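# Dispense one adhesive dot onto each gold pad

## Task

Deposit a single adhesive dot of roughly 110 microliters on every gold pad printed on the plate, each dot unflattened and lying wholly within its own pad; keep adhesive off everything else, other pads included, since anything beyond a small smear is a failure (the scrap strip beside the plate may be used for trials or purging); remember that any paste still oozing from the tip or hanging as a long string will drop straight down even from height, and finish with the tip raised well clear above the plate and the arm moved out of the way.

## Robot and tools

Robot: one six-joint arm (UR-style, shoulder pan, shoulder lift, elbow, wrist 1-3) carrying a dispensing head rather than a gripper. There is only one arm, so every motion argument is a single row. The head holds a 55 ml barrel of paste; a motor drives a plunger against the piston, and paste exits a plastic tip with a 3 mm opening.

Frames: results use the scene frame, origin on the table top under the arm base, +z up, +y to the left when facing along +x. Positions are metres, orientation is a wxyz quaternion. The tool point is the centre of the tip's open end; its own +z axis points out of the tip (downward when the tip faces the table). For the first 89 mm back from the tip only the narrow tip and barrel (about 28 mm wide) exist; beyond that the camera block (-y side) and case (mostly -x side) stick out up to 100 mm. With tilt of 30 degrees or less, only the tip can meet a flat surface.

Row format (used by both motion tools): 7 numbers, dx, dy, dz, rx, ry, rz, plunger, each in [-1, 1]. The first six are an offset, not a pose, expressed in the tool point's own axes and measured from the tool point's pose at the start of the action (for a call's first action, the last pose a result reported). Scale: 1.0 equals 0.6 m of translation or 180 degrees of rotation; rx, ry, rz form one rotation vector. So dz = +0.05 pushes the tip 30 mm further along its own +z (toward the table if pointing down). Plunger: +1 advances it at 640 ul/s of barrel volume, -1 retracts at that rate, intermediate values scale linearly, |value| under 0.01 means stopped.

execute_actions(actions): a list of actions; each action is a table of up to 15 rows, one row per 1/30 s step, and a short table repeats its final row to fill 15 steps (0.5 s). Every row is relative to the action's start pose, not to the previous row. The plunger only runs while actions execute. An empty list just returns state and images. Each step's command is clipped to within 100 mm and 16 degrees of the measured pose, so long jumps need several actions; motion lags commands by about 0.17 s.

move(target, speed, blocking): drives the tool point in a straight line toward one row's offset (measured from the last reported pose). speed is m/s, 0.002 to 0.5, default 0.25; rotation is capped at twice that in rad/s. Paths last 0.5 to 10 s. The plunger value runs until the move ends. The move does not avoid obstacles and can overshoot speed. blocking=false returns after 0.5 s while motion continues; then use wait or stop before other motion commands. wait(seconds, 0 to 10) lets time pass holding the last command. stop brakes a running move (needs stopping distance).

zoom_image(camera, region): camera is cam_high or cam_low (both 672x504); region [x0, y0, x1, y1] in pixels from the top-left, at most 504x504. read_manual(section) returns only licence texts. finished_scene(scene) ends the current scene irrevocably; call it only once the dots are in place and the tip is lifted clear.

Result lines: the state line gives end_effector_position, quaternion and velocities; "Hand target" is where the controller is currently heading; step readings list positions, with HELD marking steps partly blocked; "pose unreachable" means the clearance check altered the command. The move: line reports how it ended (done, off_target, moving, held, fault), which limits acted (paced = clipped, held = some steps blocked, after which the arm may surge), and distance from target. force_n and torque_nm are one wrist-sensor sample on tool axes; a z force clearly below its in-air value means the tip is pressing on something, and the tool point's height then equals the surface's. Noise is up to about 2.4 N and a fixed offset up to about 4 N. Tool status: ready, moving, empty, or fault (stalled behind a blocked tip; clears only with a pull-back). left_ml is barrel content by motor count.

Dispensing behaviour: pressure must build before paste flows, so the first push (and first after any pull-back) yields less than commanded; pressure persists after the plunger stops, so flow continues between actions until a sufficient pull-back ends it. Too large a pull-back opens a gap the next push must close. For 110 ul, e.g. plunger 0.5 gives 320 ul/s, roughly 0.35 s, but calibrate on the scrap strip first. Hold the tip above the surface at about the dot's diameter: lower flattens it, touching blocks flow, higher gives a wandering thread. Keep the tip vertical or the paste lands off to one side. After flow stops, retract straight up along the tip axis so the connecting thread snaps; moving sideways drags a string that can land on other pads. Paste pushed out in the air hangs and later drops. Before leaving, make sure nothing is oozing, then lift high.

Avoid: hard contact (the arm is stiff; even slight over-travel into a firm surface can fault), joint torque over limits (wrist joints 25.7 N m, others 138 N m) or any 150 N external force, both of which stop the arm for 10 s. Slow approach near surfaces. Long static holds heat motors (warning at 70 C, brake stop at 85 C). Thinking time lets the simulation run with the last command held.

Each tool is called after "Emit:" as name(argument=value, ...), one argument or row to a line, values as JSON.

## Session

Emit:
execute_actions(
  actions=[],
)

Scene clock: 0.00 s.
end_effector_position=(+0.4100, -0.0639, +0.2295) left_ml=33.1 status=ready force_n=(+2.0, +0.3, +2.7) torque_nm=(+0.42, -0.78, -0.12) end_effector_quat_wxyz=(-0.251, +0.609, +0.707, +0.256) end_effector_velocity=(+0.000, -0.000, +0.000) end_effector_angular_velocity=(-0.000, -0.001, -0.001)
Joint positions: [-0.34  -1.813  1.651 -1.407 -1.572 -1.91 ]
Joint velocities: [ 0.     0.    -0.001 -0.    -0.     0.   ]
Joint torques (N m, as the arm reports them, + toward a larger angle): no reading
Motor temperatures (°C, as the motors report them): [29 31 29 34 35 34]
Hand target: +0.410, -0.064, +0.229; -0.251, +0.609, +0.707, +0.256

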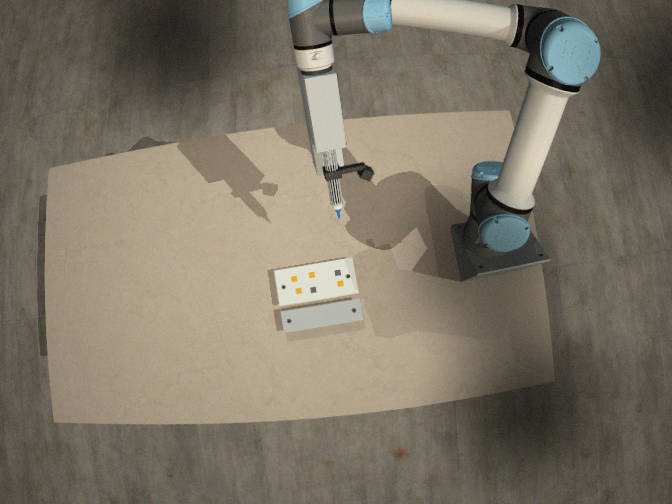

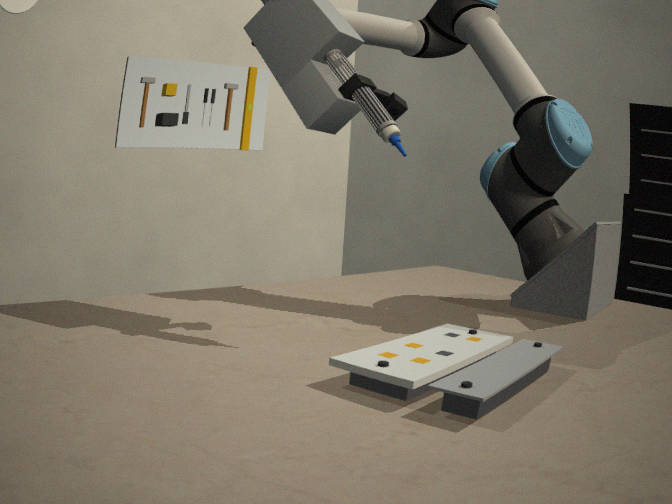

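Emit:
move(
  target=[0,0,0,0.0196,-0.233,0,0],
)

Scene clock: 3.30 s.
end_effector_position=(+0.4104, -0.0640, +0.2299) left_ml=33.1 status=ready force_n=(-4.0, +0.0, +2.9) torque_nm=(+0.02, +1.42, -0.05) end_effector_quat_wxyz=(+0.001, +0.653, +0.758, +0.001) end_effector_velocity=(-0.001, -0.000, -0.000) end_effector_angular_velocity=(-0.015, +0.004, -0.002)
Joint positions: [ 0.369 -1.495  1.576 -1.276 -2.217 -1.074]
Joint velocities: [ 0.007  0.013 -0.006  0.014 -0.007  0.019]
Joint torques (N m, as the arm reports them, + toward a larger angle): [ 21.57   6.29 -31.31  -1.06  -1.75   1.72]
Motor temperatures (°C, as the motors report them): [29 31 29 34 35 34]
Hand target: +0.410, -0.064, +0.230; +0.001, +0.653, +0.757, -0.000
Off the commanded pose: 0.001 m, 0 deg.
move: done

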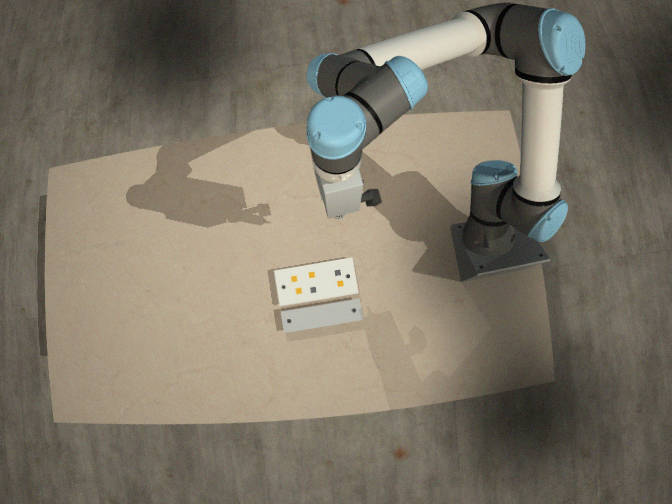

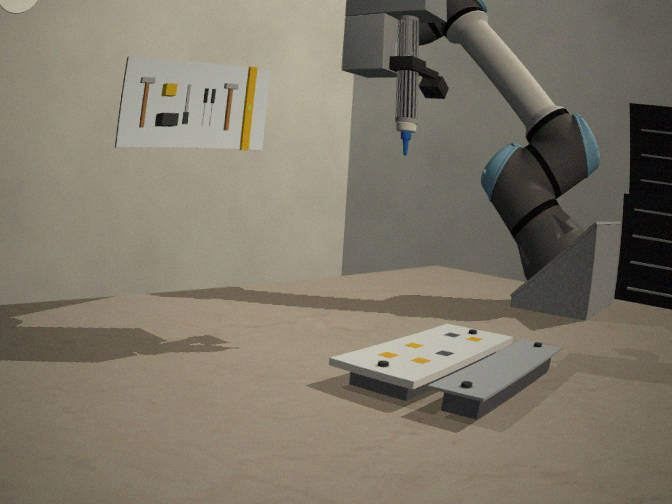

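Emit:
move(
  target=[0.25,0.037,0.2,0,0,0,0],
)

Scene clock: 6.10 s.
end_effector_position=(+0.4099, +0.0874, +0.1103) left_ml=33.1 status=ready force_n=(-3.1, -0.2, +2.7) torque_nm=(+0.05, +1.28, +0.34) end_effector_quat_wxyz=(+0.001, +0.653, +0.758, +0.001) end_effector_velocity=(+0.001, +0.002, -0.001) end_effector_angular_velocity=(+0.001, -0.001, -0.001)
Joint positions: [ 0.415 -1.289  1.835 -1.709 -2.2   -1.021]
Joint velocities: [-0.     0.004  0.001 -0.007 -0.001 -0.001]
Joint torques (N m, as the arm reports them, + toward a larger angle): [24.18 -2.71 -9.83 -3.79 -1.65 -2.32]
Motor temperatures (°C, as the motors report them): [29 31 29 34 35 34]
Hand target: +0.410, +0.088, +0.110; +0.001, +0.653, +0.758, +0.001
Off the commanded pose: 0.001 m, 0 deg.
move: done

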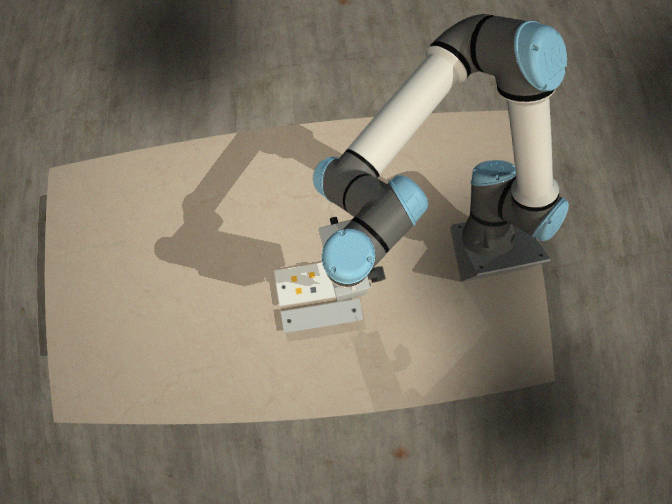

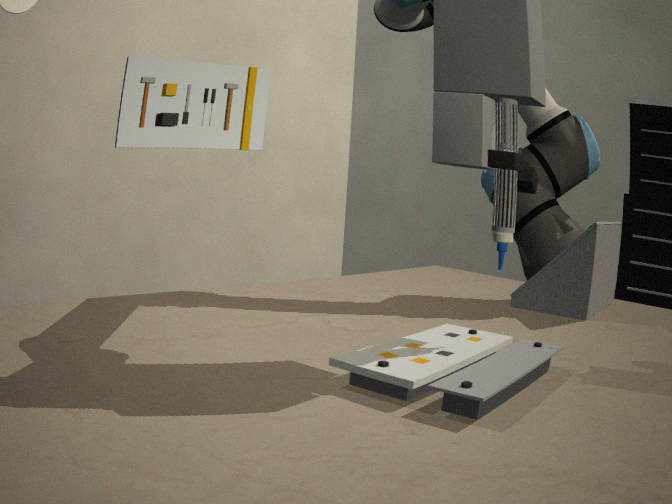

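Emit:
move(
  target=[-0.25,-0.037,0,-0.0196,0.233,0,0],
)

Emit:
zoom_image(
  camera="cam_high",
  region=[250,220,390,340],
)

Scene clock: 10.43 s.
end_effector_position=(+0.4100, -0.0636, +0.1099) left_ml=33.1 status=ready force_n=(-2.0, +0.7, +3.6) torque_nm=(+0.64, +0.84, +0.18) end_effector_quat_wxyz=(-0.251, +0.609, +0.707, +0.256) end_effector_velocity=(-0.001, -0.001, -0.001) end_effector_angular_velocity=(+0.018, +0.001, +0.006)
Joint positions: [-0.535 -1.821  1.884 -1.633 -1.572 -2.105]
Joint velocities: [-0.022  0.005 -0.008  0.014  0.015 -0.026]
Joint torques (N m, as the arm reports them, + toward a larger angle): [  4.55  -8.47 -30.79  -0.36   3.5   -1.99]
Motor temperatures (°C, as the motors report them): [29 31 29 34 35 34]
Hand target: +0.410, -0.064, +0.110; -0.252, +0.609, +0.707, +0.257
Off the commanded pose: 0.001 m, 0 deg.
move: done

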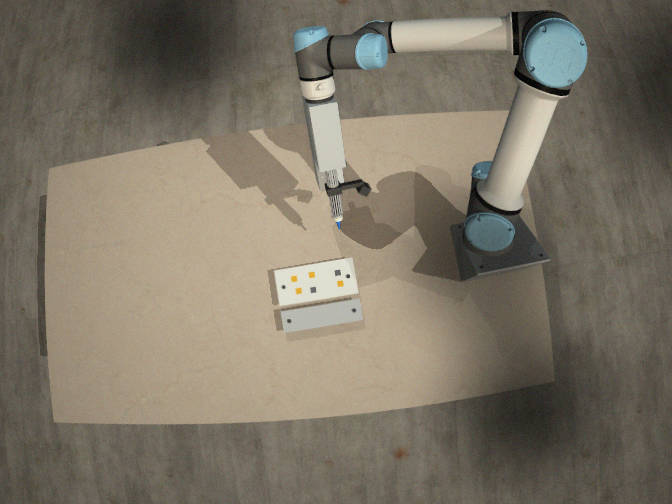

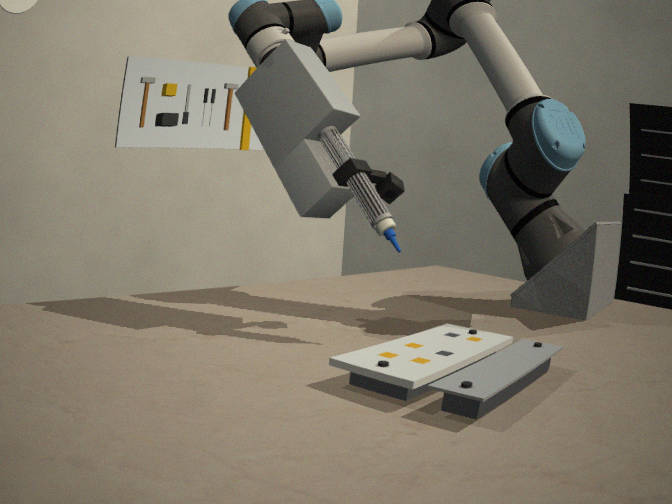

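Region (250, 220, 390, 340) of cam_high's 672x504 image, scaled by 3.600, with more detail than that image has; it fills the top 432 rows of this view, and the rest is white.

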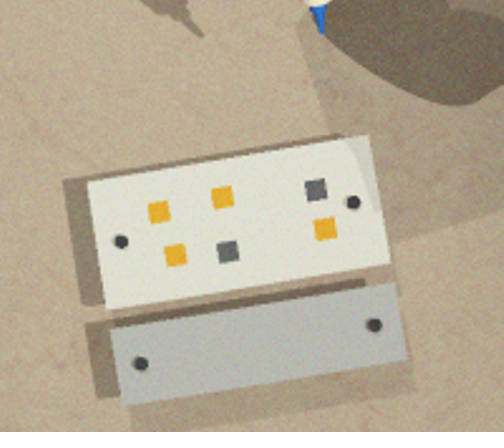

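Emit:
move(
  target=[0.1277,0.027,0.2287,0,0,0,0],
)

Scene clock: 12.40 s.
end_effector_position=(+0.4098, +0.0860, +0.0604) left_ml=33.1 status=ready force_n=(-1.5, -2.1, +1.0) torque_nm=(-0.61, +0.48, +0.03) end_effector_quat_wxyz=(-0.251, +0.609, +0.707, +0.256) end_effector_velocity=(+0.001, +0.002, -0.002) end_effector_angular_velocity=(-0.002, -0.000, -0.002)
Joint positions: [-0.34  -1.71   2.16  -2.021 -1.572 -1.91 ]
Joint velocities: [ 0.003  0.006  0.003 -0.01  -0.001  0.004]
Joint torques (N m, as the arm reports them, + toward a larger angle): [22.12 -8.63 -7.32 -3.32  0.08  2.07]
Motor temperatures (°C, as the motors report them): [29 31 29 34 35 34]
Hand target: +0.410, +0.086, +0.060; -0.251, +0.609, +0.707, +0.256
Off the commanded pose: 0.001 m, 0 deg.
move: done

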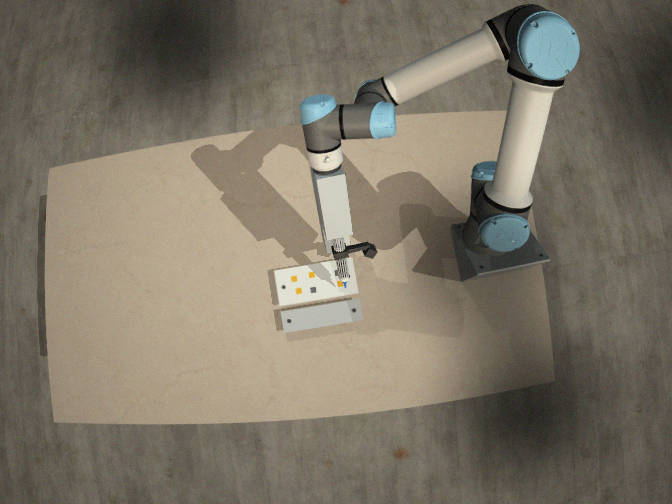

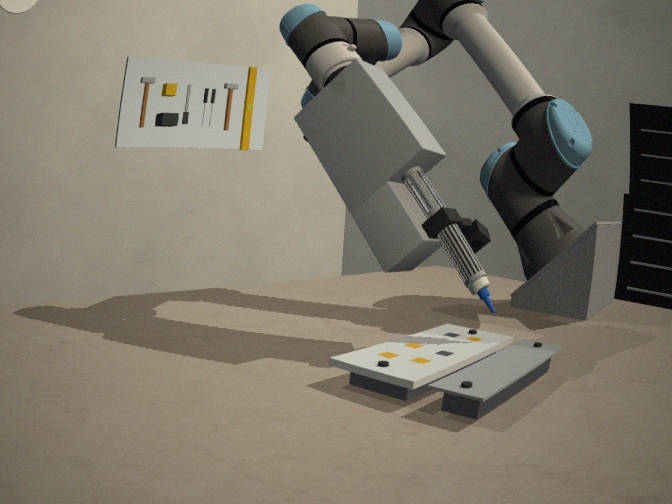

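Emit:
zoom_image(
  camera="cam_high",
  region=[250,220,390,340],
)

Emit:
zoom_image(
  camera="cam_low",
  region=[320,260,600,440],
)

Region (250, 220, 390, 340) of cam_high's 672x504 image, scaled by 3.600, with more detail than that image has; it fills the top 432 rows of this view, and the rest is white.

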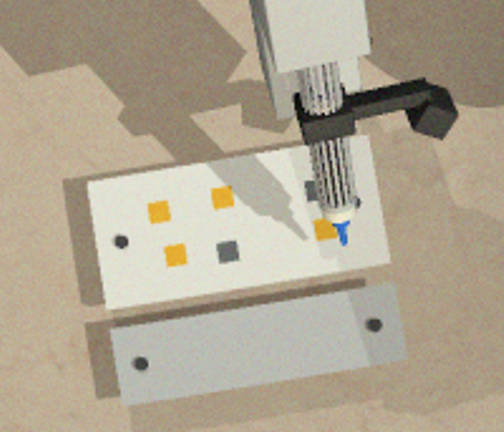

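Region (320, 260, 600, 440) of cam_low's 672x504 image, scaled by 1.800, with more detail than that image has; it fills the top 324 rows of this view, and the rest is white.

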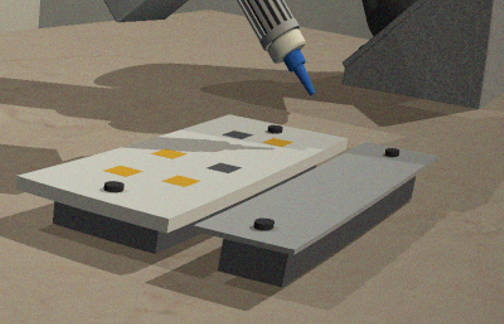

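Emit:
move(
  target=[-0.0222,-0.0019,0.0247,0,0,0,0],
  speed=0.03,
)

Scene clock: 14.27 s.
end_effector_position=(+0.4097, +0.0859, +0.0408) left_ml=33.1 status=ready force_n=(-2.6, -1.3, +1.1) torque_nm=(-0.32, +0.85, +0.08) end_effector_quat_wxyz=(-0.251, +0.609, +0.707, +0.256) end_effector_velocity=(-0.001, -0.000, -0.003) end_effector_angular_velocity=(+0.000, +0.002, -0.000)
Joint positions: [-0.372 -1.693  2.187 -2.065 -1.572 -1.942]
Joint velocities: [-0.006  0.003  0.004 -0.005  0.    -0.005]
Joint torques (N m, as the arm reports them, + toward a larger angle): [ 4.28 -2.24 -5.25 -3.33  3.02 -2.13]
Motor temperatures (°C, as the motors report them): [29 31 29 34 35 34]
Hand target: +0.410, +0.086, +0.040; -0.251, +0.609, +0.707, +0.256
Off the commanded pose: 0.000 m, 0 deg.
move: done

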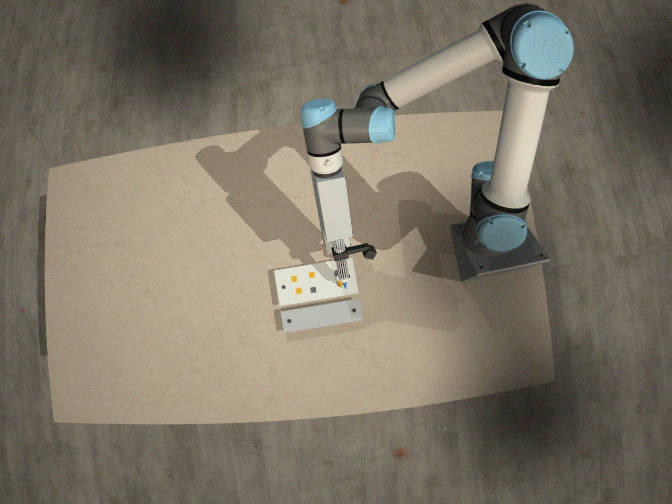

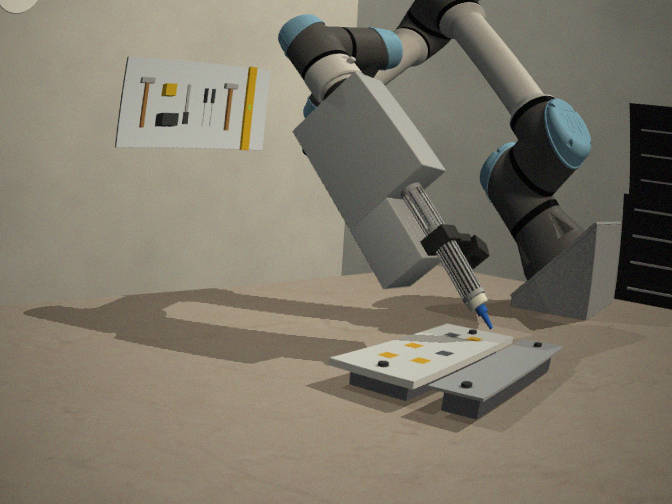

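Emit:
zoom_image(
  camera="cam_low",
  region=[320,260,600,440],
)

Region (320, 260, 600, 440) of cam_low's 672x504 image, scaled by 1.800, with more detail than that image has; it fills the top 324 rows of this view, and the rest is white.

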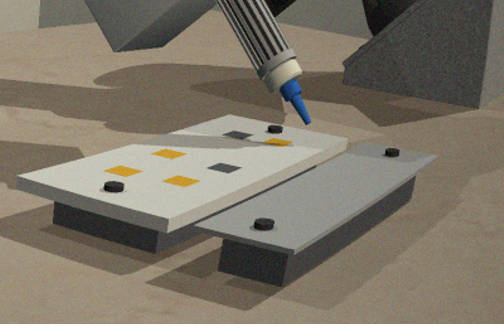

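Still above. Lower 10 mm more.

Emit:
move(
  target=[-0.0111,-0.001,0.0124,0,0,0,0],
  speed=0.01,
)

Scene clock: 15.77 s.
end_effector_position=(+0.4097, +0.0860, +0.0311) left_ml=33.1 status=ready force_n=(+0.8, -4.6, +1.9) torque_nm=(-1.50, -0.26, +0.20) end_effector_quat_wxyz=(-0.251, +0.609, +0.707, +0.256) end_effector_velocity=(-0.001, +0.000, -0.003) end_effector_angular_velocity=(+0.000, +0.001, +0.001)
Joint positions: [-0.388 -1.684  2.2   -2.087 -1.572 -1.957]
Joint velocities: [-0.004  0.003  0.004 -0.006 -0.    -0.005]
Joint torques (N m, as the arm reports them, + toward a larger angle): [ 4.78 -4.9  -4.92 -3.13  0.36 -2.31]
Motor temperatures (°C, as the motors report them): [29 31 29 34 35 34]
Hand target: +0.410, +0.086, +0.031; -0.251, +0.609, +0.707, +0.256
Off the commanded pose: 0.000 m, 0 deg.
move: done

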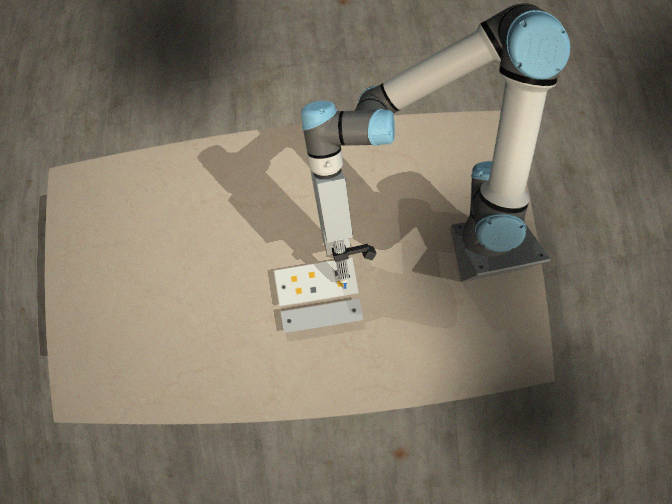

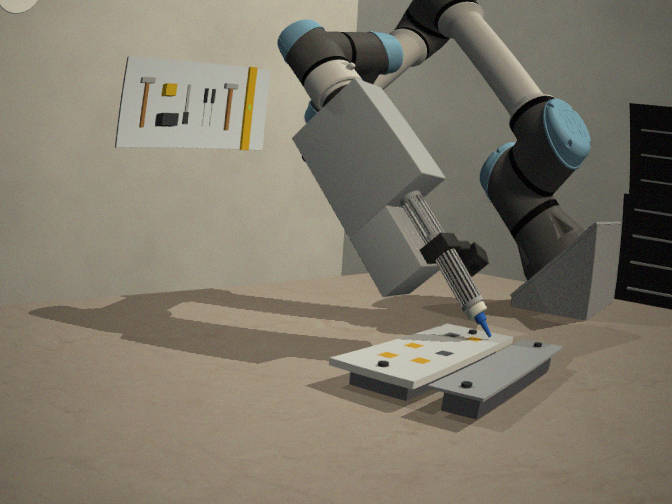

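Emit:
zoom_image(
  camera="cam_low",
  region=[320,260,600,440],
)

Region (320, 260, 600, 440) of cam_low's 672x504 image, scaled by 1.800, with more detail than that image has; it fills the top 324 rows of this view, and the rest is white.

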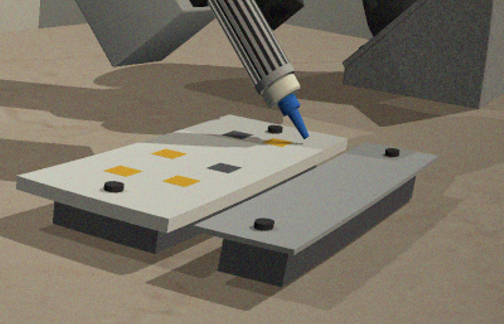

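Emit:
move(
  target=[-0.0022,-0.0002,0.0025,0,0,0,0],
  speed=0.005,
)

Scene clock: 16.90 s.
end_effector_position=(+0.4097, +0.0860, +0.0293) left_ml=33.1 status=ready force_n=(-1.1, -3.4, +3.5) torque_nm=(-0.97, +0.39, +0.01) end_effector_quat_wxyz=(-0.251, +0.609, +0.707, +0.256) end_effector_velocity=(-0.001, +0.001, -0.001) end_effector_angular_velocity=(+0.000, +0.001, +0.002)
Joint positions: [-0.391 -1.682  2.203 -2.091 -1.572 -1.96 ]
Joint velocities: [-0.001  0.001  0.002 -0.001 -0.    -0.002]
Joint torques (N m, as the arm reports them, + toward a larger angle): [ 5.09 -8.07 -5.7  -2.81  0.21 -2.32]
Motor temperatures (°C, as the motors report them): [29 31 29 34 35 34]
Hand target: +0.410, +0.086, +0.029; -0.251, +0.609, +0.707, +0.256
Off the commanded pose: 0.000 m, 0 deg.
move: done

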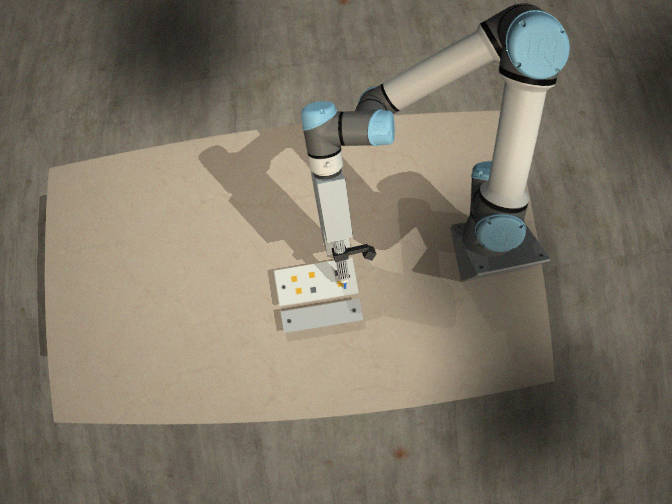

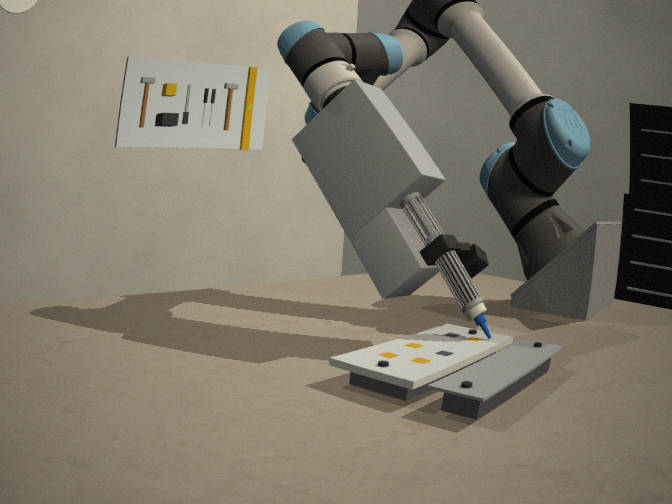

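Emit:
move(
  target=[-0.0022,-0.0002,0.0025,0,0,0,0],
  speed=0.005,
)

Scene clock: 17.73 s.
end_effector_position=(+0.4098, +0.0861, +0.0276) left_ml=33.1 status=ready force_n=(+23.8, -6.4, -47.4) torque_nm=(+0.25, +0.48, +0.15) end_effector_quat_wxyz=(-0.251, +0.609, +0.707, +0.256) end_effector_velocity=(-0.000, -0.000, -0.001) end_effector_angular_velocity=(+0.000, +0.001, -0.001)
Joint positions: [-0.394 -1.68   2.205 -2.096 -1.572 -1.963]
Joint velocities: [-0.002  0.001  0.002 -0.002  0.    -0.001]
Joint torques (N m, as the arm reports them, + toward a larger angle): [-4.53  9.06  7.05 -5.59 -6.7  -2.26]
Motor temperatures (°C, as the motors report them): [29 31 29 34 35 34]
Hand target: +0.410, +0.086, +0.027; -0.251, +0.609, +0.707, +0.256
Off the commanded pose: 0.000 m, 0 deg.
move: done

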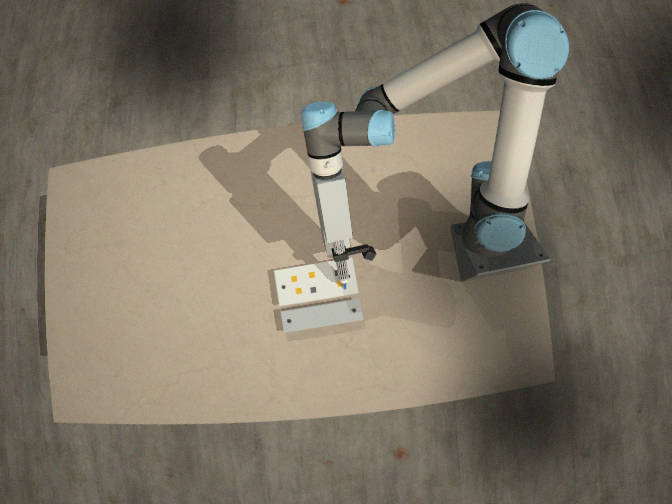

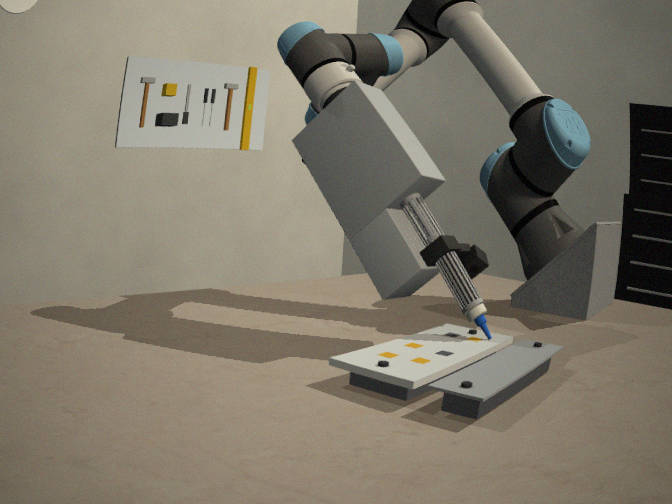

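Emit:
move(
  target=[0.0022,0.0002,-0.0025,0,0,0,0],
  speed=0.01,
)

Emit:
zoom_image(
  camera="cam_high",
  region=[250,220,390,340],
)

Scene clock: 18.73 s.
end_effector_position=(+0.4097, +0.0859, +0.0292) left_ml=33.1 status=ready force_n=(-2.5, -0.4, +4.2) torque_nm=(-0.06, +0.98, +0.19) end_effector_quat_wxyz=(-0.251, +0.609, +0.707, +0.256) end_effector_velocity=(+0.001, +0.001, +0.003) end_effector_angular_velocity=(+0.004, -0.001, -0.003)
Joint positions: [-0.391 -1.682  2.203 -2.091 -1.573 -1.96 ]
Joint velocities: [ 0.001 -0.002 -0.002  0.003  0.005  0.002]
Joint torques (N m, as the arm reports them, + toward a larger angle): [ 21.12 -26.05 -25.75  -0.61   3.39   2.2 ]
Motor temperatures (°C, as the motors report them): [29 31 29 34 35 34]
Hand target: +0.410, +0.086, +0.030; -0.251, +0.609, +0.707, +0.256
Off the commanded pose: 0.000 m, 0 deg.
move: done

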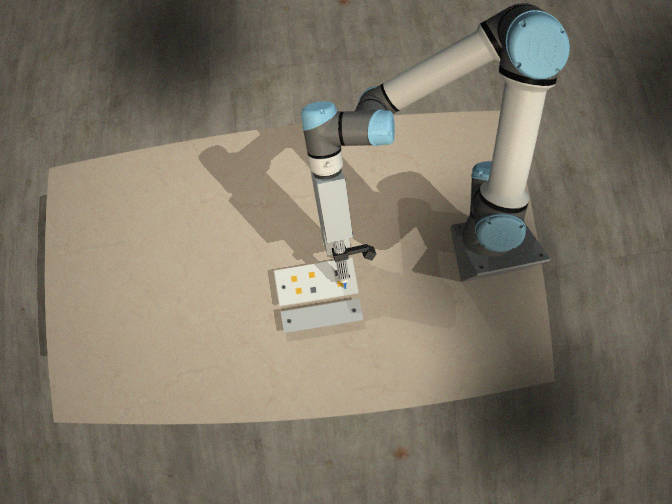

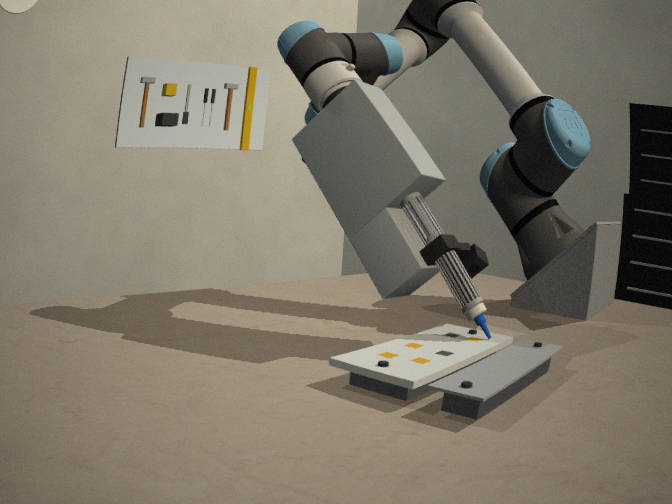

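Region (250, 220, 390, 340) of cam_high's 672x504 image, scaled by 3.600, with more detail than that image has; it fills the top 432 rows of this view, and the rest is white.

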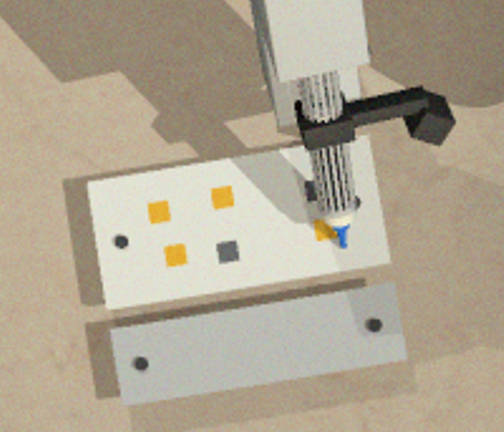

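Emit:
move(
  target=[-0.0196,0.1652,-0.0096,0,0,0,0],
  speed=0.05,
)

Emit:
zoom_image(
  camera="cam_high",
  region=[250,220,390,340],
)

Scene clock: 21.63 s.
end_effector_position=(+0.5093, +0.0860, +0.0313) left_ml=33.1 status=ready force_n=(-2.6, +1.1, +1.4) torque_nm=(+0.49, +1.05, +0.11) end_effector_quat_wxyz=(-0.251, +0.609, +0.707, +0.256) end_effector_velocity=(+0.003, +0.001, +0.001) end_effector_angular_velocity=(-0.000, +0.000, +0.002)
Joint positions: [-0.336 -1.446  1.948 -2.073 -1.573 -1.906]
Joint velocities: [ 0.003  0.007 -0.009  0.003 -0.     0.002]
Joint torques (N m, as the arm reports them, + toward a larger angle): [ 31.09 -10.43 -25.66  -0.63   0.17   1.92]
Motor temperatures (°C, as the motors report them): [29 31 29 34 35 34]
Hand target: +0.510, +0.086, +0.031; -0.251, +0.609, +0.707, +0.256
Off the commanded pose: 0.000 m, 0 deg.
move: done

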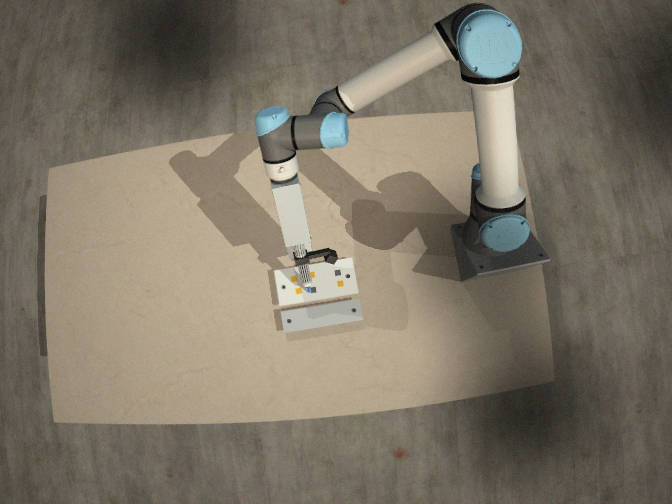

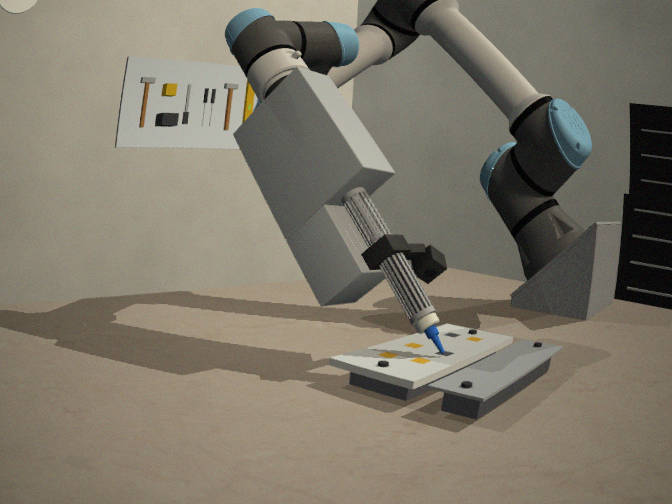

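Region (250, 220, 390, 340) of cam_high's 672x504 image, scaled by 3.600, with more detail than that image has; it fills the top 432 rows of this view, and the rest is white.

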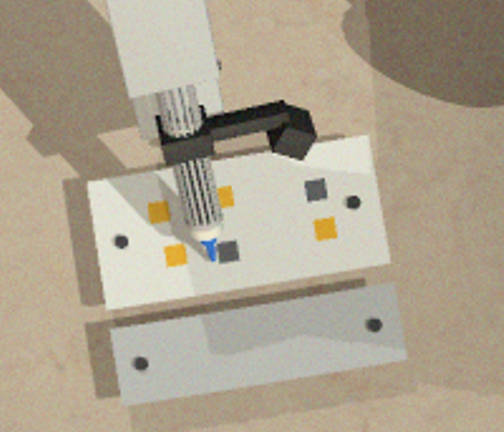

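Emit:
move(
  target=[-0.0175,0.04625,-0.01223,0,0,0,0],
  speed=0.05,
)

Emit:
zoom_image(
  camera="cam_high",
  region=[270,250,340,310],
)

Emit:
zoom_image(
  camera="cam_low",
  region=[320,260,600,440],
)

Scene clock: 23.80 s.
end_effector_position=(+0.5381, +0.0770, +0.0313) left_ml=33.1 status=ready force_n=(-2.3, +0.2, +6.6) torque_nm=(+0.49, +0.82, +0.10) end_effector_quat_wxyz=(-0.251, +0.609, +0.707, +0.256) end_effector_velocity=(+0.003, -0.001, -0.001) end_effector_angular_velocity=(+0.000, +0.002, -0.001)
Joint positions: [-0.338 -1.39   1.861 -2.042 -1.573 -1.908]
Joint velocities: [-0.002  0.006 -0.009  0.004  0.     0.   ]
Joint torques (N m, as the arm reports them, + toward a larger angle): [ 13.94 -16.81 -27.06  -0.76   3.52  -2.4 ]
Motor temperatures (°C, as the motors report them): [29 31 29 34 35 34]
Hand target: +0.538, +0.077, +0.031; -0.251, +0.609, +0.707, +0.256
Off the commanded pose: 0.000 m, 0 deg.
move: done

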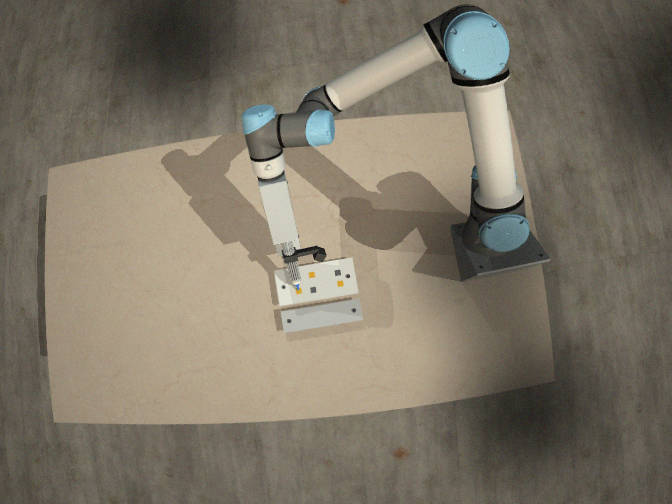

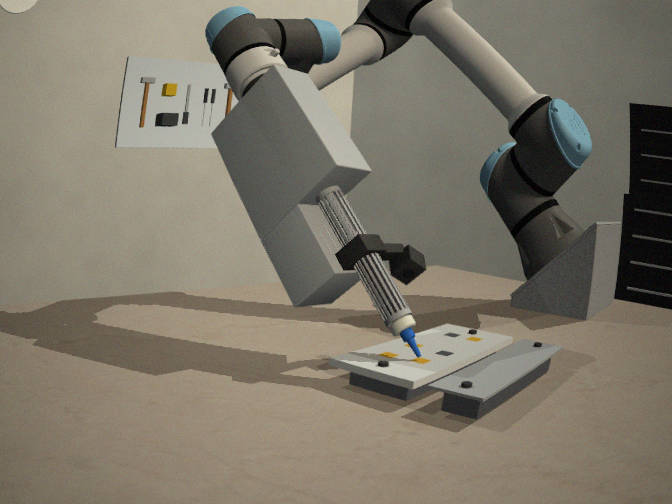

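Region (270, 250, 340, 310) of cam_high's 672x504 image, scaled by 7.200, with more detail than that image has; it fills the top 432 rows of this view, and the rest is white.

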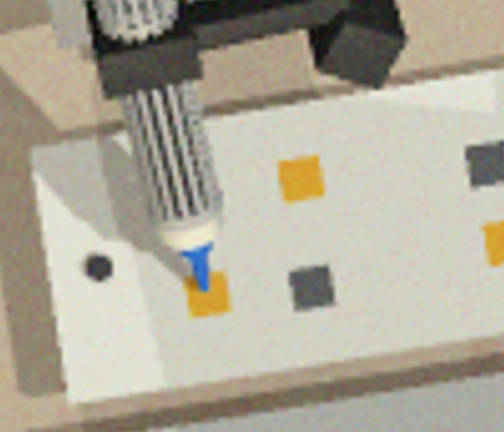

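Region (320, 260, 600, 440) of cam_low's 672x504 image, scaled by 1.800, with more detail than that image has; it fills the top 324 rows of this view, and the rest is white.

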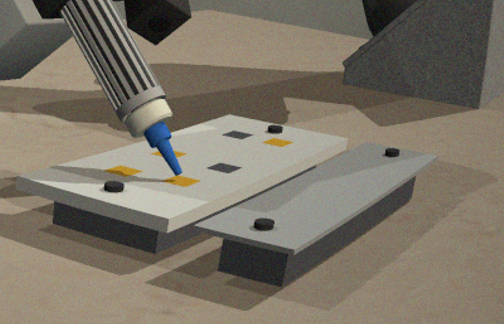

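Emit:
move(
  target=[0.0333,0.0028,-0.0371,0.0196,-0.233,0,0],
)

Scene clock: 26.50 s.
end_effector_position=(+0.5386, +0.0766, +0.0615) left_ml=33.1 status=ready force_n=(-2.4, +2.3, +5.8) torque_nm=(+1.08, +0.90, +0.26) end_effector_quat_wxyz=(+0.001, +0.653, +0.757, +0.001) end_effector_velocity=(-0.001, -0.000, -0.000) end_effector_angular_velocity=(-0.015, +0.008, -0.002)
Joint positions: [ 0.253 -1.099  1.66  -1.843 -2.257 -1.214]
Joint velocities: [ 0.005  0.015 -0.016  0.023 -0.008  0.02 ]
Joint torques (N m, as the arm reports them, + toward a larger angle): [ 32.93 -11.16 -30.66  -1.02  -1.86   1.95]
Motor temperatures (°C, as the motors report them): [29 31 29 34 35 34]
Hand target: +0.539, +0.077, +0.061; +0.001, +0.653, +0.757, -0.000
Off the commanded pose: 0.001 m, 0 deg.
move: done

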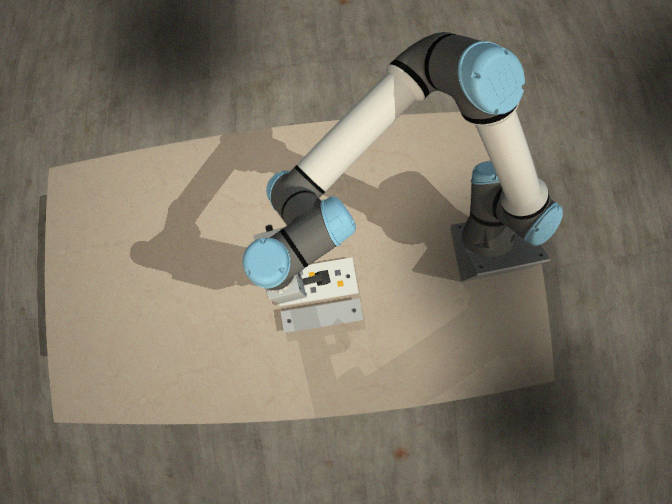

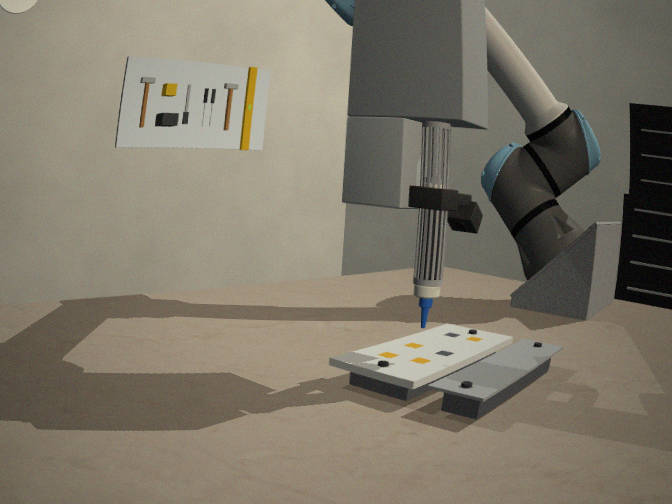

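Emit:
move(
  target=[0.1397,-0.0667,0.0425,0,0,0,0],
  speed=0.1,
)

Scene clock: 28.40 s.
end_effector_position=(+0.4868, +0.1532, +0.0360) left_ml=33.1 status=ready force_n=(-2.0, -0.4, +2.8) torque_nm=(-0.06, +0.70, +0.13) end_effector_quat_wxyz=(+0.001, +0.653, +0.757, +0.001) end_effector_velocity=(-0.001, +0.002, -0.000) end_effector_angular_velocity=(+0.001, -0.001, -0.001)
Joint positions: [ 0.345 -1.03   1.756 -1.938 -2.227 -1.102]
Joint velocities: [ 0.003  0.002  0.002 -0.003  0.001  0.003]
Joint torques (N m, as the arm reports them, + toward a larger angle): [ 29.45 -14.17 -11.45  -3.71   1.47   2.2 ]
Motor temperatures (°C, as the motors report them): [29 31 29 34 35 34]
Hand target: +0.487, +0.153, +0.036; +0.001, +0.653, +0.757, +0.001
Off the commanded pose: 0.000 m, 0 deg.
move: done

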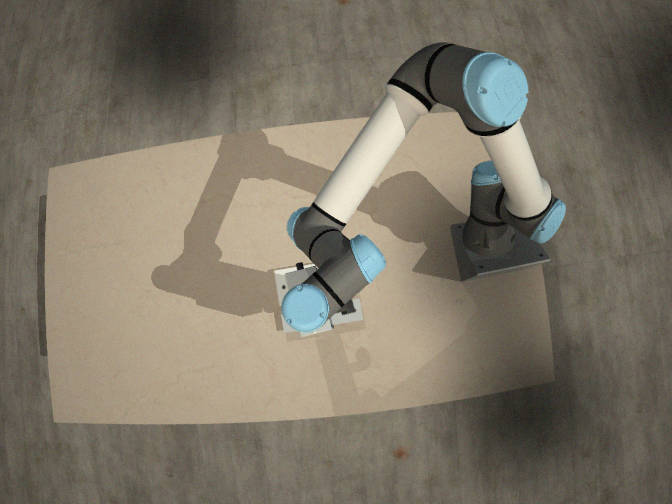

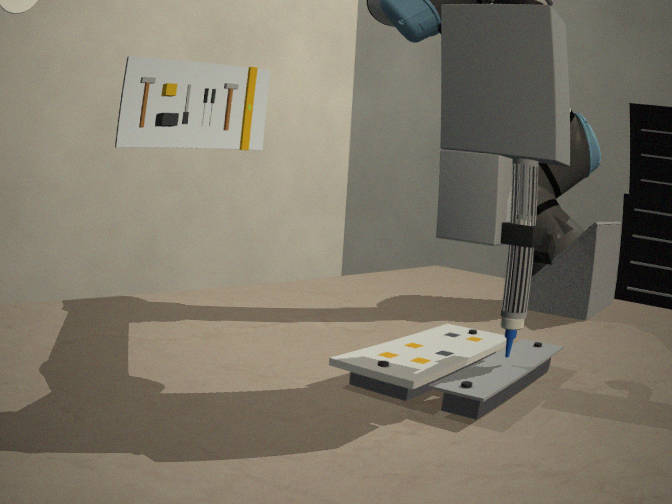

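Probe the strip surface slowly, in 2 mm steps.

Emit:
move(
  target=[0,0,0.0083,0,0,0,0],
  speed=0.01,
)

Scene clock: 29.37 s.
end_effector_position=(+0.4868, +0.1532, +0.0314) left_ml=33.1 status=ready force_n=(-2.3, -2.3, +4.1) torque_nm=(-0.52, +0.76, +0.23) end_effector_quat_wxyz=(+0.001, +0.653, +0.757, +0.001) end_effector_velocity=(+0.000, +0.000, -0.002) end_effector_angular_velocity=(+0.001, -0.001, -0.000)
Joint positions: [ 0.341 -1.028  1.765 -1.952 -2.229 -1.108]
Joint velocities: [-0.002  0.001  0.006 -0.01  -0.001 -0.004]
Joint torques (N m, as the arm reports them, + toward a larger angle): [ 13.53 -12.74  -9.13  -4.07  -1.65  -2.02]
Motor temperatures (°C, as the motors report them): [29 31 29 34 35 34]
Hand target: +0.487, +0.153, +0.031; +0.001, +0.653, +0.757, +0.001
Off the commanded pose: 0.000 m, 0 deg.
move: done

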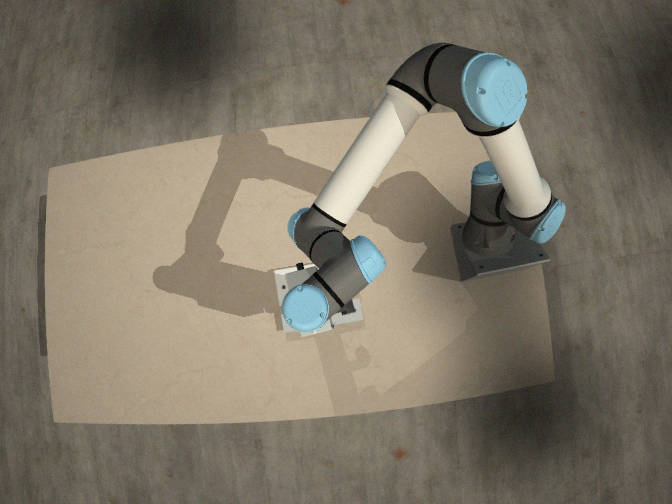

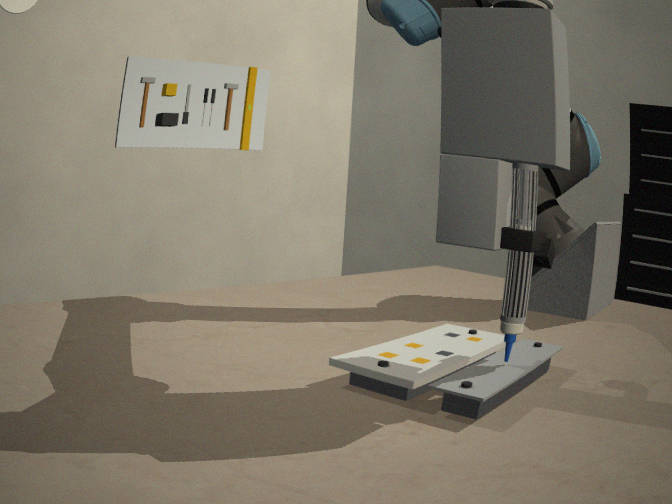

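Emit:
move(
  target=[0,0,0.0033,0,0,0,0],
  speed=0.005,
)

Scene clock: 30.23 s.
end_effector_position=(+0.4868, +0.1532, +0.0295) left_ml=33.1 status=ready force_n=(-0.6, +0.8, +4.6) torque_nm=(+0.57, +0.12, +0.01) end_effector_quat_wxyz=(+0.001, +0.653, +0.757, +0.001) end_effector_velocity=(-0.000, +0.000, -0.000) end_effector_angular_velocity=(-0.000, -0.001, +0.001)
Joint positions: [ 0.339 -1.027  1.768 -1.958 -2.229 -1.11 ]
Joint velocities: [ 0.     0.     0.002 -0.003 -0.001 -0.001]
Joint torques (N m, as the arm reports them, + toward a larger angle): [ 13.96 -11.6   -9.83  -3.78  -1.6   -2.4 ]
Motor temperatures (°C, as the motors report them): [29 31 29 34 35 34]
Hand target: +0.487, +0.153, +0.029; +0.001, +0.653, +0.757, +0.001
Off the commanded pose: 0.000 m, 0 deg.
move: done

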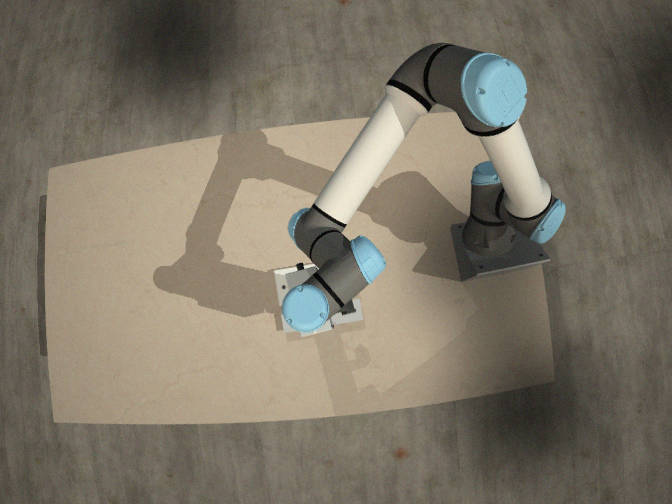

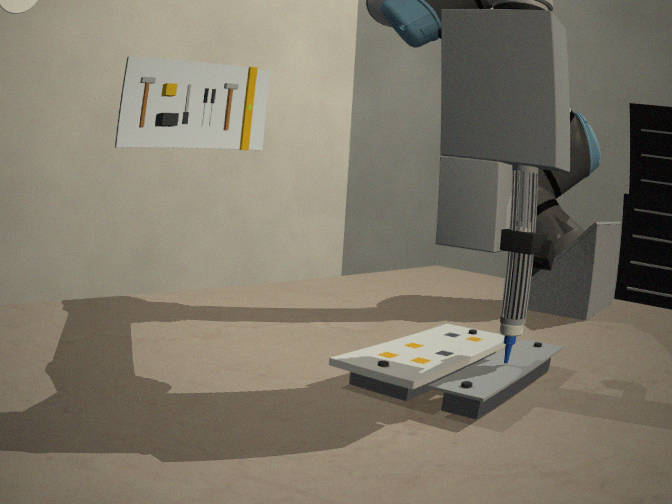

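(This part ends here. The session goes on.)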